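# Set the small carton onto the raised block

## Task

Place the small carton on top of the raised block so that no part of it extends beyond the blue tape outline. Leave the large carton where and how it started; disturbing it counts against the result. The carton must stay there by itself, without the robot holding it. When it is placed, release it and move the tool away.

## Robot and tools

Robot: one six-joint arm (a UR12e-style arm) carrying a vacuum tool with four suction cups. The cups are split into two air channels, a and b, fed by a single pump. There is only this one arm, so every command describes one tool pose.

Frames: all poses are in the scene frame. Its origin is on the table surface directly below the arm base. +z is up, and +y is to the left when looking along +x. The base may sit slightly tilted. The controlled point is the cup point, the centre of the four cup rims. The cups point along the cup point's own +z. In cup-point axes, the cups are at x = -35 and +35 mm. Channel a's pair is at y = -70 mm and channel b's pair is at y = +70 mm. The tool body reaches 148 mm to each side along y. Positions are in metres. Orientation is a unit quaternion written w first (qw, qx, qy, qz).

The row: every motion command uses rows of 9 numbers: x, y, z, qw, qx, qy, qz, suction_a, suction_b. The first seven are an absolute pose target for the cup point, not an offset. The last two are vacuum levels from -1 to 1. A value of +1 means full vacuum, about 75 kPa below ambient, and a smaller positive value means that fraction of it. Any value of 0.01 or less switches the channel off. Each channel keeps its last setting. To hold an orientation, repeat the intended quaternion in every row instead of copying the drifted one from a result. A target more than 0.6 m from the last reported position along any cup-point axis is refused, and a refused call does nothing. At each control step the commanded pose is limited to 100 mm and 16 degrees from the measured pose. When position and orientation cannot both be reached, position wins. Commands are smoothed and lag about 0.17 s.

execute_actions: takes "actions", a list with zero or one entry, and an optional "pictures" boolean. An empty list sends nothing and returns the state and camera images. An action is {"rows": [...], "steps": n}, with 1 to 15 rows and n from 6 to 15 (default 15). Each step lasts 1/30 s and uses one row; the last row repeats if there are fewer rows than steps. A wait is {"steps": n} with n up to 300, counted from the previous result, and your thinking time counts toward it. A result is taken 6 steps before an action finishes. Those 6 steps then run while you compose the next reply. The simulation keeps running while you think.

move: "target" is one 9-number row, an absolute pose. The cup point follows a straight path to it and turns the short way. "speed" is 0.002 to 0.5 m/s (default 0.25); turning is capped at twice that value in rad/s. A path lasts between 0.5 and 10 s and stops short if it would be longer. The path ignores obstacles, and the actual motion may lag, stray or overshoot the speed, mainly near full reach. "stop_force" (13 to 80 N, optional) ends the path when the wrist sensor feels that much extra resistance along the direction of travel. The arm then steps back slightly and holds. Use it for slow approaches onto surfaces, never in the first 0.2 s of a scene, and not on moves that rotate. Leave it out when backing away from something in contact. The result adds a "move:" line with the ending: done, off_target, moving, held, fault or contact. It also gives limit flags: paced means the target was clipped, and held means some steps were blocked. The distance to the target is reported too.

wait: "seconds" from 0 to 10; sends nothing new.
zoom_image: "camera" is cam_high or cam_wrist. "region" is [x0, y0, x1, y1] in image pixels from the top-left corner, at most 504 by 504. Both cameras give 504x504 images.
read_manual: returns only licence text.
finished_scene: pass the scene number; this ends the scene for good and grades it.

Reading results: the state line has the cup point position, quaternion and velocities. Also shown are joint positions, joint torques (noisy and offset, so do not rely on them), and wrist force and torque along the cup point's axes. The wrist force has an offset up to about 5.5 N and noise up to about 3.4 N, and saturates near 100 N. "Hand target" shows where the controller is currently heading. "pose unreachable" or HELD means the clearance check altered or blocked the command. suction_measured_a/b show the vacuum reached. part_present_a/b switch to 1 at 0.54 and back to 0 below 0.49.

Gripping: press both cups of a channel fully onto a flat, smooth face of the carton, away from edges and seams. If one cup of an active channel seals on nothing, it starves the other channel. On a good seal the reading sits up to 0.17 below the command, or 0.27 with both channels on. Cups shrink up to 12 mm under vacuum. To release, set the carton down on the block, switch both channels off, then lift more than 15 mm. A cup sealed to the table pins the tool; switch that channel off.

Avoid: the arm is stiff, so aiming even slightly past a firm contact can trigger a fault. An outside force of 150 N, or joint torque at its load limit, freezes the arm for 10 s. The load limits are 287, 287, 130, 46.9, 46.9 and 46.9 N m from the base outward. Motors warn at 70 °C and brake at 85 °C. Approach slowly, do not bump the large carton, and do not drop or slam the small one. Knocking anything off the table is a failure. Loose objects may occasionally get nudged by an outside push.

Each tool is called after "Emit:" as name(argument=value, ...), one argument or row to a line, values as JSON.

## Session

Emit:
execute_actions(
  actions=[],
)

Scene clock: 0.00 s of 5300.00 s.
end_effector_position=(+0.6327, +0.0082, +0.5130) suction_measured_a=0.01 part_present_a=0 suction_measured_b=0.01 part_present_b=0 end_effector_quat_wxyz=(-0.003, +0.701, +0.713, -0.001) end_effector_velocity=(-0.000, +0.000, -0.001) end_effector_angular_velocity=(+0.001, +0.001, -0.000)
Joint positions: [-0.281 -1.7    1.855 -1.726 -1.572 -1.852]
Joint velocities: [-0.     0.     0.001  0.     0.     0.   ]
Joint torques (N m, as the arm reports them, + toward a larger angle): no reading
Wrist force (N, on the end effector, along its own x y z axes, offset not removed): no reading
Wrist torque (N m, same axes, about the end effector's origin, offset not removed): no reading
Hand target: +0.633, +0.008, +0.513; -0.003, +0.701, +0.713, -0.001

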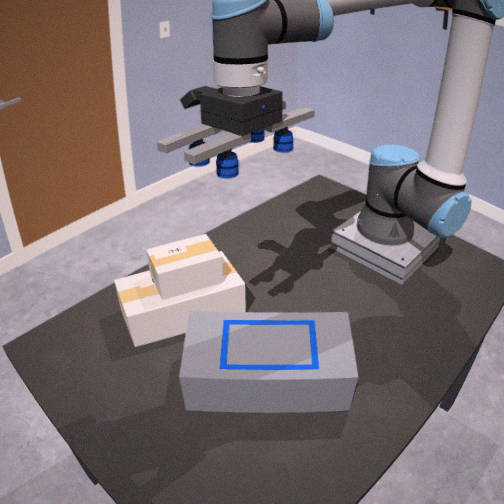

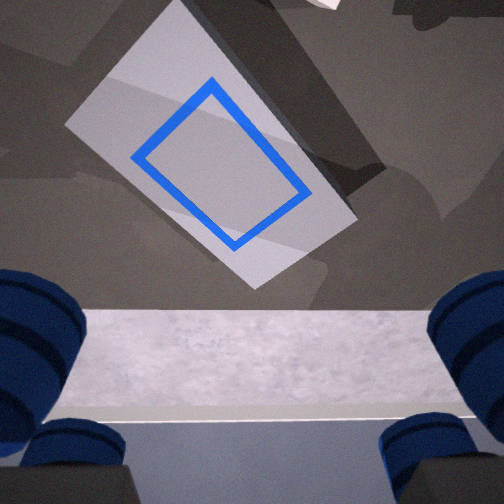

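Emit:
move(
  target=[0.6,-0.25,0.36,0,0.9848,-0.1736,0,0,0],
  speed=0.45,
)

Emit:
move(
  target=[0.6,-0.25,0.3,0,0.9848,-0.1736,0,0,0],
)

Scene clock: 3.03 s of 5300.00 s.
end_effector_position=(+0.5994, -0.2502, +0.3600) suction_measured_a=0.01 part_present_a=0 suction_measured_b=0.01 part_present_b=0 end_effector_quat_wxyz=(+0.000, +0.985, -0.173, -0.000) end_effector_velocity=(+0.000, -0.002, -0.001) end_effector_angular_velocity=(-0.001, -0.000, -0.013)
Joint positions: [-0.685 -1.594  2.037 -2.021 -1.571 -0.319]
Joint velocities: [-0.002  0.002 -0.    -0.003 -0.     0.011]
Joint torques (N m, as the arm reports them, + toward a larger angle): [-10.48 -35.49 -42.41  -7.53  -2.3    3.2 ]
Wrist force (N, on the end effector, along its own x y z axes, offset not removed): [-0.3 -2.2 -3.5]
Wrist torque (N m, same axes, about the end effector's origin, offset not removed): [-0.31 0.22 -0.18]
Hand target: +0.599, -0.250, +0.360; +0.000, +0.985, -0.174, -0.000
Off the commanded pose: 0.001 m, 0 deg.
Kept back: nothing.
move: done

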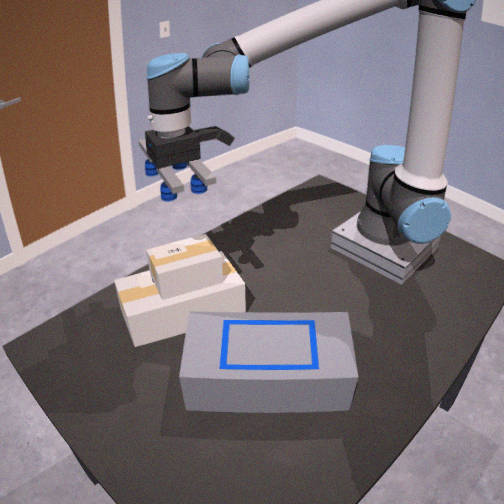

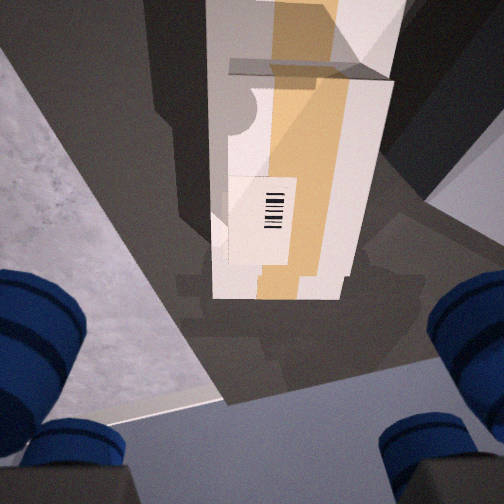

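Scene clock: 4.00 s of 5300.00 s.
end_effector_position=(+0.6000, -0.2500, +0.3002) suction_measured_a=0.01 part_present_a=0 suction_measured_b=0.01 part_present_b=0 end_effector_quat_wxyz=(-0.000, +0.985, -0.174, -0.000) end_effector_velocity=(+0.001, -0.000, -0.002) end_effector_angular_velocity=(-0.001, -0.002, +0.000)
Joint positions: [-0.684 -1.539  2.102 -2.141 -1.571 -0.317]
Joint velocities: [ 0.     0.003  0.002 -0.006  0.     0.   ]
Joint torques (N m, as the arm reports them, + toward a larger angle): [ 15.92 -35.84 -39.76  -7.4    2.03   3.54]
Wrist force (N, on the end effector, along its own x y z axes, offset not removed): [0.6 -1.9 0.5]
Wrist torque (N m, same axes, about the end effector's origin, offset not removed): [-0.29 -0.03 -0.17]
Hand target: +0.600, -0.250, +0.300; -0.000, +0.985, -0.174, -0.000
Off the commanded pose: 0.000 m, 0 deg.
Kept back: nothing.
move: done

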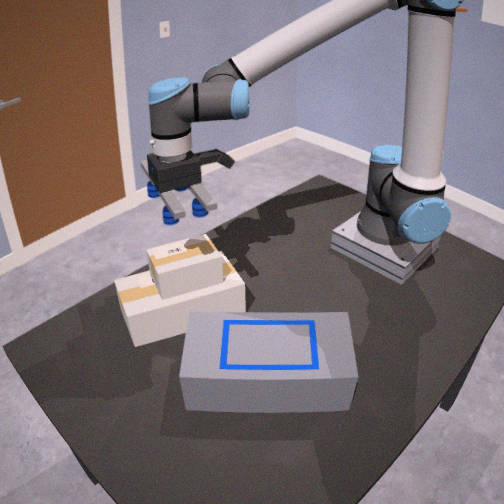

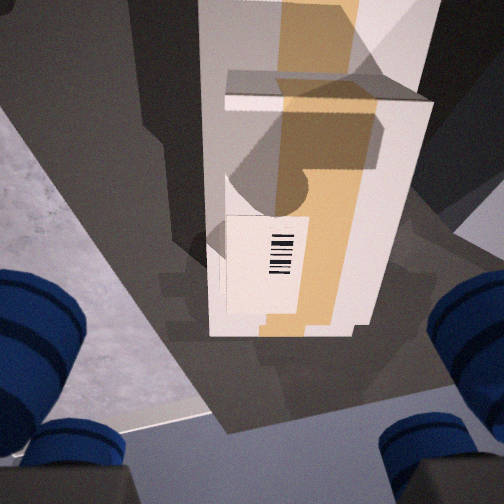

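Emit:
move(
  target=[0.595,-0.283,0.205,0,0.9833,-0.182,0,0,0],
)

Emit:
move(
  target=[0.595,-0.283,0.172,0,0.9833,-0.182,0,0,0],
  speed=0.012,
  stop_force=13,
)

Scene clock: 5.37 s of 5300.00 s.
end_effector_position=(+0.5949, -0.2829, +0.2051) suction_measured_a=0.01 part_present_a=0 suction_measured_b=0.01 part_present_b=0 end_effector_quat_wxyz=(+0.000, +0.983, -0.182, -0.000) end_effector_velocity=(+0.000, -0.000, -0.003) end_effector_angular_velocity=(+0.000, +0.001, +0.000)
Joint positions: [-0.729 -1.411  2.169 -2.335 -1.57  -0.346]
Joint velocities: [-0.     0.004  0.001 -0.004 -0.    -0.001]
Joint torques (N m, as the arm reports them, + toward a larger angle): [ -8.78 -41.4  -33.98  -7.21   2.29  -2.11]
Wrist force (N, on the end effector, along its own x y z axes, offset not removed): [-3.2 -2.8 -1.2]
Wrist torque (N m, same axes, about the end effector's origin, offset not removed): [-0.46 0.67 -0.20]
Hand target: +0.595, -0.283, +0.205; +0.000, +0.983, -0.182, -0.000
Off the commanded pose: 0.000 m, 0 deg.
Kept back: nothing.
move: done

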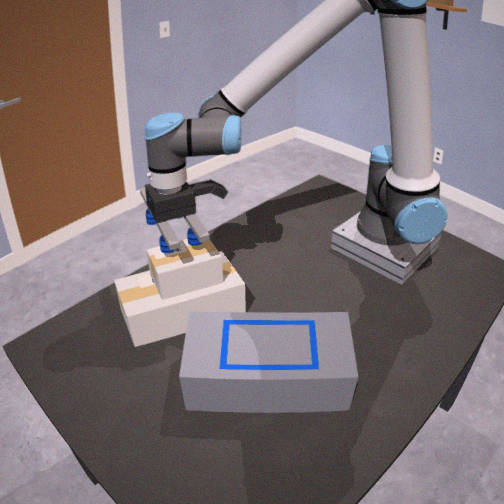

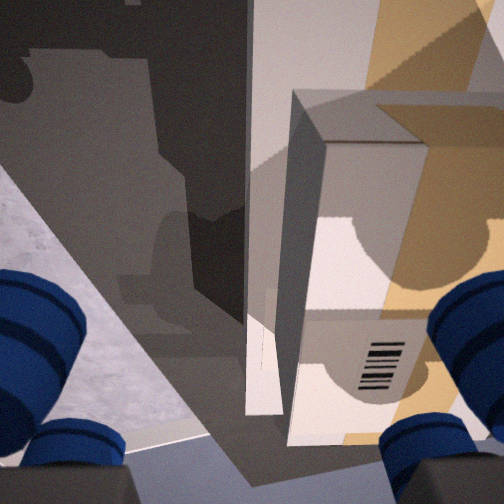

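Scene clock: 7.90 s of 5300.00 s.
end_effector_position=(+0.5949, -0.2829, +0.1792) suction_measured_a=0.01 part_present_a=0 suction_measured_b=0.01 part_present_b=0 end_effector_quat_wxyz=(-0.000, +0.983, -0.182, -0.000) end_effector_velocity=(-0.000, +0.000, +0.004) end_effector_angular_velocity=(+0.002, +0.001, -0.000)
Joint positions: [-0.729 -1.375  2.186 -2.389 -1.57  -0.346]
Joint velocities: [-0.    -0.006 -0.003  0.011  0.    -0.   ]
Joint torques (N m, as the arm reports them, + toward a larger angle): [ 13.58 -56.6  -46.57  -2.43   0.69   3.28]
Wrist force (N, on the end effector, along its own x y z axes, offset not removed): [1.5 -4.3 -19.3]
Wrist torque (N m, same axes, about the end effector's origin, offset not removed): [0.35 -0.11 -0.34]
Hand target: +0.595, -0.283, +0.180; +0.000, +0.983, -0.182, +0.000
Off the commanded pose: 0.007 m, 0 deg.
Kept back: nothing.
move: contact

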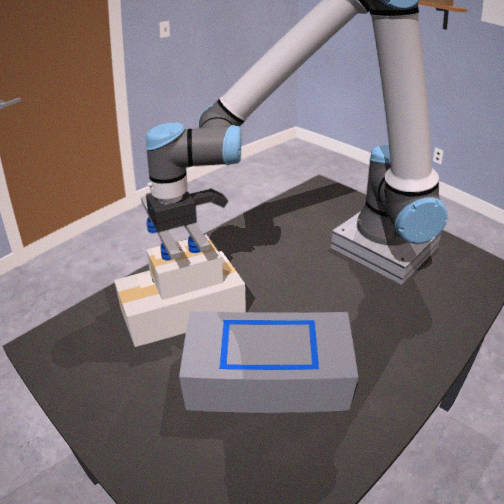

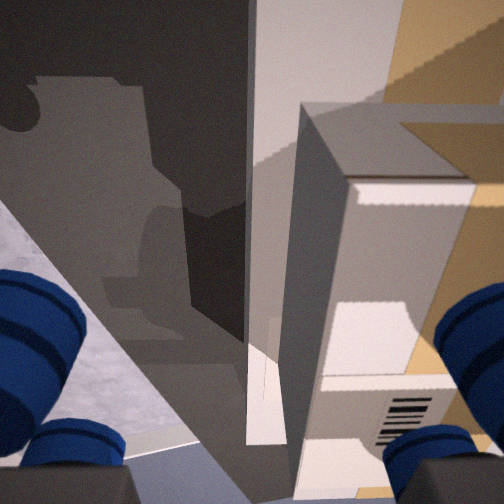

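Emit:
execute_actions(
  actions=[
    {"rows":[[0.595,-0.283,0.178,0,0.9833,-0.182,0,1,0]],"steps":15},
  ],
)

Emit:
move(
  target=[0.595,-0.283,0.24,0,0.9833,-0.182,0,1,0],
  speed=0.1,
)

Scene clock: 8.37 s of 5300.00 s.
end_effector_position=(+0.5950, -0.2830, +0.1783) suction_measured_a=0.84 part_present_a=1 suction_measured_b=0.01 part_present_b=0 end_effector_quat_wxyz=(+0.000, +0.983, -0.182, +0.000) end_effector_velocity=(+0.001, -0.000, -0.002) end_effector_angular_velocity=(-0.001, -0.001, +0.001)
Joint positions: [-0.729 -1.373  2.187 -2.391 -1.57  -0.346]
Joint velocities: [ 0.     0.003  0.001 -0.006 -0.001 -0.   ]
Joint torques (N m, as the arm reports them, + toward a larger angle): [ 14.03 -44.71 -33.39  -8.06   0.31   2.96]
Wrist force (N, on the end effector, along its own x y z axes, offset not removed): [-1.6 -0.3 2.2]
Wrist torque (N m, same axes, about the end effector's origin, offset not removed): [-0.36 0.39 -0.15]
Steps of this call (steps 1 to 5: nothing new was sent; steps 6 to 14: the first 9 steps of this action). Readings (end_effector_position | what the end effector reports):
6: (+0.5949, -0.2830, +0.1797) | suction_measured_a=0.14 part_present_a=0 suction_measured_b=0.01 part_present_b=0
7: (+0.5949, -0.2830, +0.1796) | suction_measured_a=0.29 part_present_a=0 suction_measured_b=0.01 part_present_b=0
9: (+0.5950, -0.2830, +0.1791) | suction_measured_a=0.43 part_present_a=0 suction_measured_b=0.01 part_present_b=0
13: (+0.5950, -0.2830, +0.1784) | suction_measured_a=0.79 part_present_a=1 suction_measured_b=0.01 part_present_b=0
14: the state above

Scene clock: 9.70 s of 5300.00 s.
end_effector_position=(+0.5950, -0.2829, +0.2398) suction_measured_a=0.98 part_present_a=1 suction_measured_b=0.01 part_present_b=0 end_effector_quat_wxyz=(+0.000, +0.983, -0.182, +0.000) end_effector_velocity=(+0.000, -0.001, +0.003) end_effector_angular_velocity=(-0.001, -0.000, +0.000)
Joint positions: [-0.729 -1.456  2.141 -2.263 -1.57  -0.346]
Joint velocities: [-0.    -0.003 -0.003  0.006 -0.    -0.001]
Joint torques (N m, as the arm reports them, + toward a larger angle): [  0.94 -66.22 -60.29  -4.13   0.67  -2.41]
Wrist force (N, on the end effector, along its own x y z axes, offset not removed): [0.6 2.1 2.3]
Wrist torque (N m, same axes, about the end effector's origin, offset not removed): [-0.13 0.21 -0.32]
Hand target: +0.595, -0.283, +0.240; +0.000, +0.983, -0.182, +0.000
Off your previous action's commanded pose: 0.000 m, 0 deg at its last step (step 6 of this call).
Off the commanded pose: 0.000 m, 0 deg.
Kept back: nothing.
move: done

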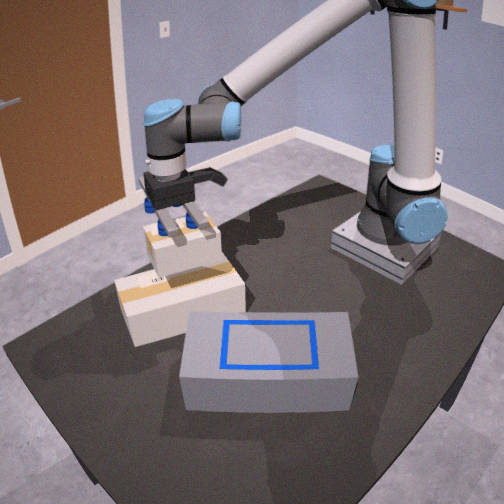

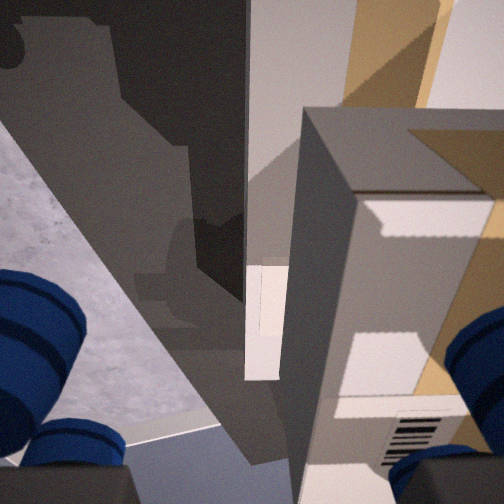

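Emit:
move(
  target=[0.607,0.049,0.24,0,0.917,-0.3987,0,1,0],
)

Emit:
move(
  target=[0.607,0.049,0.215,0,0.917,-0.3987,0,1,0],
  speed=0.05,
)

Scene clock: 11.90 s of 5300.00 s.
end_effector_position=(+0.6076, +0.0492, +0.2401) suction_measured_a=0.98 part_present_a=1 suction_measured_b=0.01 part_present_b=0 end_effector_quat_wxyz=(-0.000, +0.917, -0.399, +0.000) end_effector_velocity=(+0.001, +0.002, +0.001) end_effector_angular_velocity=(-0.002, +0.000, -0.005)
Joint positions: [-0.225 -1.533  2.229 -2.273 -1.573  0.613]
Joint velocities: [ 0.005  0.001 -0.002  0.001 -0.002  0.009]
Joint torques (N m, as the arm reports them, + toward a larger angle): [ 15.81 -35.77 -59.59  -3.96  -2.08   3.35]
Wrist force (N, on the end effector, along its own x y z axes, offset not removed): [-1.6 -1.5 3.4]
Wrist torque (N m, same axes, about the end effector's origin, offset not removed): [-0.67 0.25 -0.18]
Hand target: +0.608, +0.050, +0.240; -0.000, +0.917, -0.399, +0.000
Off the commanded pose: 0.001 m, 0 deg.
Kept back: nothing.
move: done

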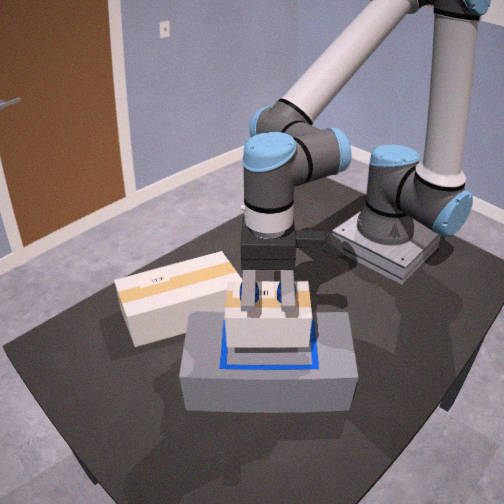

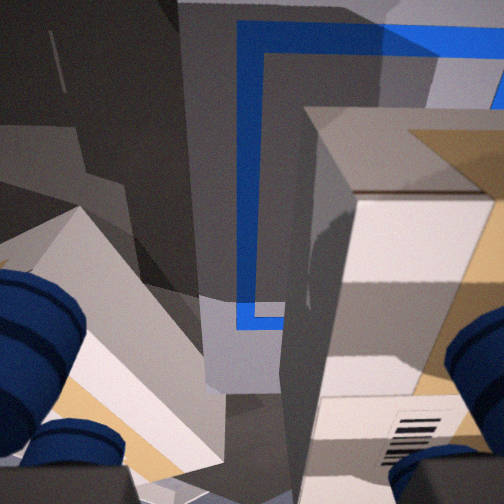

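Scene clock: 12.80 s of 5300.00 s.
end_effector_position=(+0.6070, +0.0490, +0.2153) suction_measured_a=0.98 part_present_a=1 suction_measured_b=0.01 part_present_b=0 end_effector_quat_wxyz=(-0.000, +0.917, -0.399, -0.000) end_effector_velocity=(-0.001, +0.000, -0.003) end_effector_angular_velocity=(-0.000, +0.002, +0.000)
Joint positions: [-0.225 -1.499  2.25  -2.328 -1.574  0.613]
Joint velocities: [ 0.     0.004  0.003 -0.005 -0.001  0.   ]
Joint torques (N m, as the arm reports them, + toward a larger angle): [-12.47 -34.58 -35.21  -7.89  -1.74  -1.27]
Wrist force (N, on the end effector, along its own x y z axes, offset not removed): [-0.2 -2.4 3.7]
Wrist torque (N m, same axes, about the end effector's origin, offset not removed): [-0.83 0.36 -0.09]
Hand target: +0.607, +0.049, +0.215; +0.000, +0.917, -0.399, -0.000
Off the commanded pose: 0.000 m, 0 deg.
Kept back: nothing.
move: done

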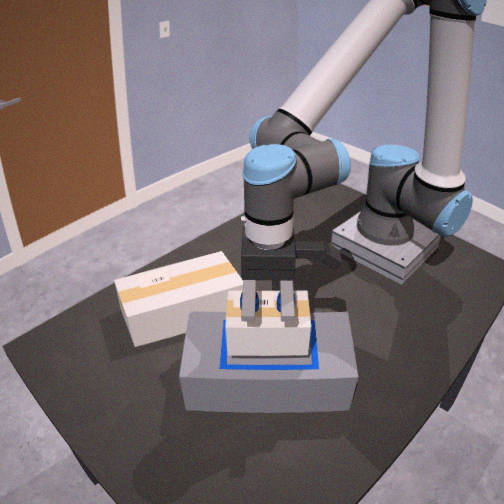

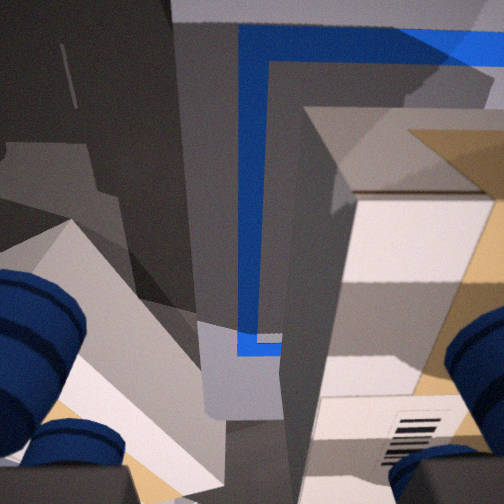

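Emit:
move(
  target=[0.601,0.0495,0.195,0,0.9146,-0.4043,0,1,0],
  speed=0.04,
)

Emit:
move(
  target=[0.601,0.0495,0.172,0,0.9146,-0.4043,0,1,0],
  speed=0.003,
  stop_force=13,
)

Scene clock: 13.97 s of 5300.00 s.
end_effector_position=(+0.6011, +0.0495, +0.1952) suction_measured_a=0.98 part_present_a=1 suction_measured_b=0.01 part_present_b=0 end_effector_quat_wxyz=(+0.000, +0.915, -0.404, -0.000) end_effector_velocity=(-0.000, +0.001, -0.002) end_effector_angular_velocity=(+0.001, -0.001, -0.001)
Joint positions: [-0.227 -1.479  2.276 -2.375 -1.574  0.623]
Joint velocities: [ 0.     0.002  0.002 -0.005  0.002  0.001]
Joint torques (N m, as the arm reports them, + toward a larger angle): [-11.53 -39.93 -34.82  -8.15  -0.95   3.28]
Wrist force (N, on the end effector, along its own x y z axes, offset not removed): [-2.7 1.2 2.8]
Wrist torque (N m, same axes, about the end effector's origin, offset not removed): [-0.22 0.58 -0.18]
Hand target: +0.601, +0.050, +0.195; +0.000, +0.915, -0.404, -0.000
Off the commanded pose: 0.000 m, 0 deg.
Kept back: nothing.
move: done

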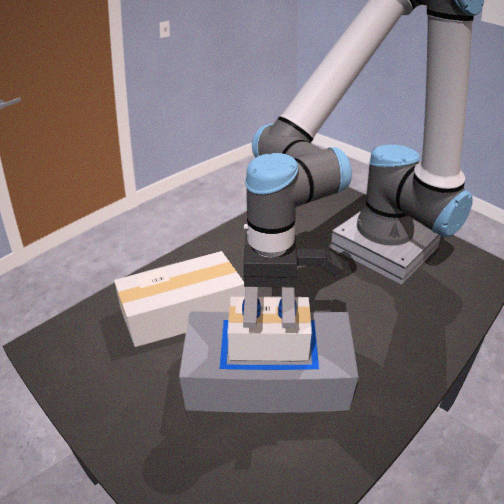

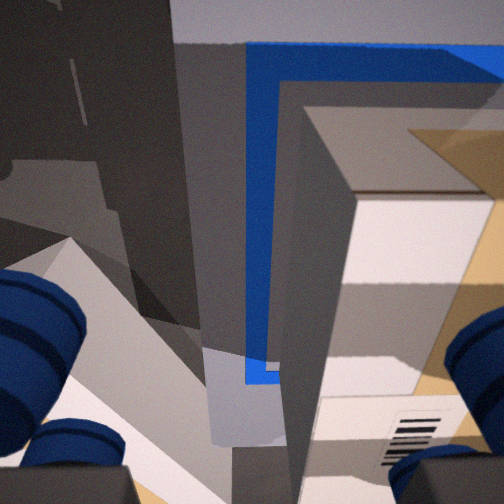

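Scene clock: 17.00 s of 5300.00 s.
end_effector_position=(+0.6011, +0.0495, +0.1872) suction_measured_a=0.98 part_present_a=1 suction_measured_b=0.01 part_present_b=0 end_effector_quat_wxyz=(-0.000, +0.915, -0.404, +0.000) end_effector_velocity=(-0.001, -0.000, +0.001) end_effector_angular_velocity=(-0.001, +0.001, -0.000)
Joint positions: [-0.227 -1.466  2.282 -2.393 -1.574  0.623]
Joint velocities: [-0.    -0.001 -0.     0.003 -0.001  0.   ]
Joint torques (N m, as the arm reports them, + toward a larger angle): [ -9.72 -49.09 -32.87  -0.39   0.36  -1.69]
Wrist force (N, on the end effector, along its own x y z axes, offset not removed): [-0.5 -2.3 -20.4]
Wrist torque (N m, same axes, about the end effector's origin, offset not removed): [1.03 0.79 -0.29]
Hand target: +0.601, +0.049, +0.187; -0.000, +0.915, -0.404, +0.000
Off the commanded pose: 0.015 m, 0 deg.
Kept back: nothing.
move: contact

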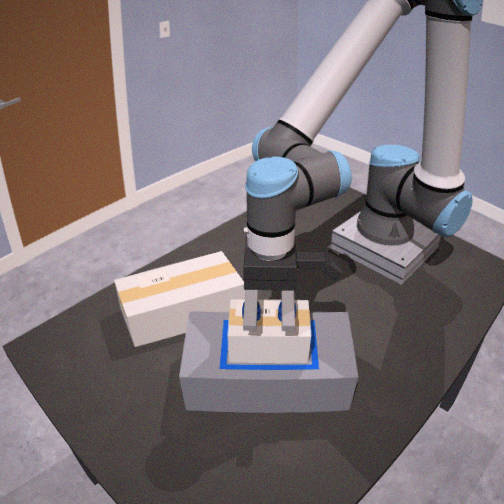

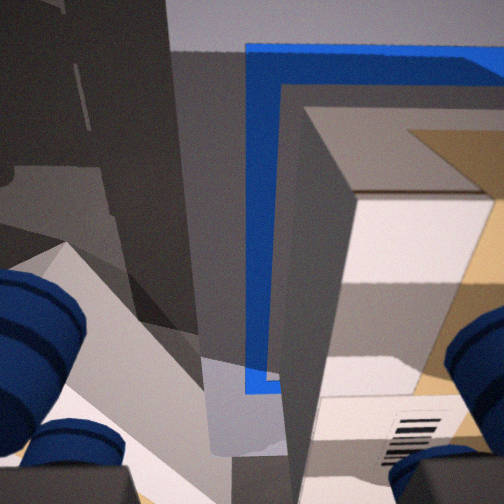

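Emit:
execute_actions(
  actions=[
    {"rows":[[0.601,0.0495,0.1875,0,0.9146,-0.4043,0,0,0]],"steps":6},
  ],
)

Emit:
move(
  target=[0.601,0.0495,0.42,0,0.9146,-0.4043,0,0,0],
)

Scene clock: 17.17 s of 5300.00 s.
end_effector_position=(+0.6010, +0.0495, +0.1873) suction_measured_a=0.98 part_present_a=1 suction_measured_b=0.01 part_present_b=0 end_effector_quat_wxyz=(+0.000, +0.915, -0.404, -0.000) end_effector_velocity=(+0.000, +0.000, +0.001) end_effector_angular_velocity=(-0.001, -0.002, +0.001)
Joint positions: [-0.227 -1.467  2.282 -2.393 -1.574  0.623]
Joint velocities: [ 0.    -0.001 -0.    -0.001 -0.    -0.   ]
Joint torques (N m, as the arm reports them, + toward a larger angle): [-11.02 -52.39 -42.98  -0.09   0.37  -1.7 ]
Wrist force (N, on the end effector, along its own x y z axes, offset not removed): [5.5 -7.0 -9.3]
Wrist torque (N m, same axes, about the end effector's origin, offset not removed): [-0.03 0.68 -0.09]
Kept back: the last 6 steps of this action.
Steps of this call (steps 1 to 5: nothing new was sent). Readings (end_effector_position | what the end effector reports):
1: (+0.6011, +0.0495, +0.1873) | suction_measured_a=0.98 part_present_a=1 suction_measured_b=0.01 part_present_b=0
2: (+0.6010, +0.0495, +0.1873) | suction_measured_a=0.98 part_present_a=1 suction_measured_b=0.01 part_present_b=0
4: (+0.6010, +0.0495, +0.1873) | suction_measured_a=0.98 part_present_a=1 suction_measured_b=0.01 part_present_b=0
5: the state above

Scene clock: 18.97 s of 5300.00 s.
end_effector_position=(+0.6010, +0.0496, +0.4200) suction_measured_a=0.01 part_present_a=0 suction_measured_b=0.01 part_present_b=0 end_effector_quat_wxyz=(-0.000, +0.915, -0.404, +0.000) end_effector_velocity=(-0.000, -0.000, +0.002) end_effector_angular_velocity=(+0.001, +0.001, -0.001)
Joint positions: [-0.225 -1.715  2.036 -1.898 -1.574  0.625]
Joint velocities: [-0.001 -0.001 -0.003  0.005  0.001 -0.   ]
Joint torques (N m, as the arm reports them, + toward a larger angle): [-11.19 -50.11 -65.49  -3.35   0.    -2.54]
Wrist force (N, on the end effector, along its own x y z axes, offset not removed): [-0.5 -0.3 -0.3]
Wrist torque (N m, same axes, about the end effector's origin, offset not removed): [-0.05 0.21 -0.27]
Hand target: +0.601, +0.049, +0.420; -0.000, +0.915, -0.404, +0.000
Off your previous action's commanded pose: 0.000 m, 0 deg at its last step (step 6 of this call).
Off the commanded pose: 0.000 m, 0 deg.
Kept back: nothing.
move: done

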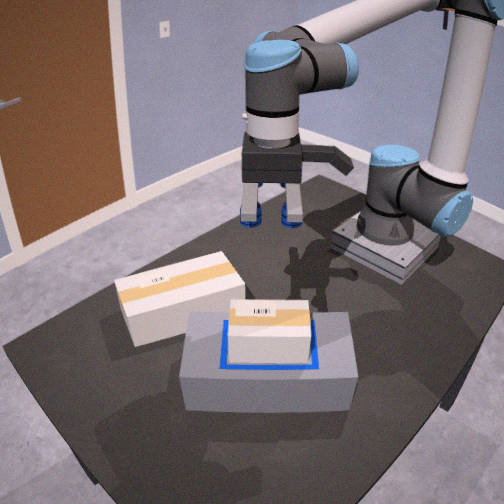

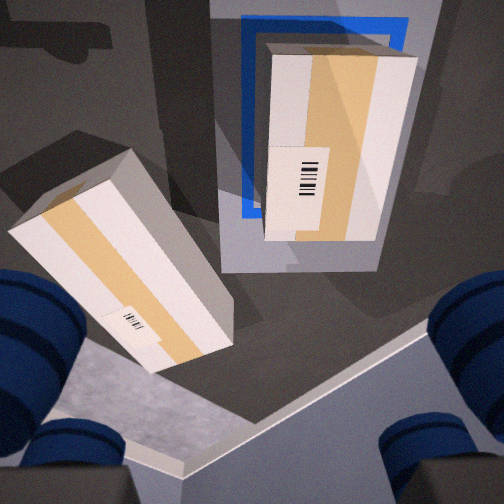

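Emit:
finished_scene(
  scene=2,
)

The scene is finished: the task was done.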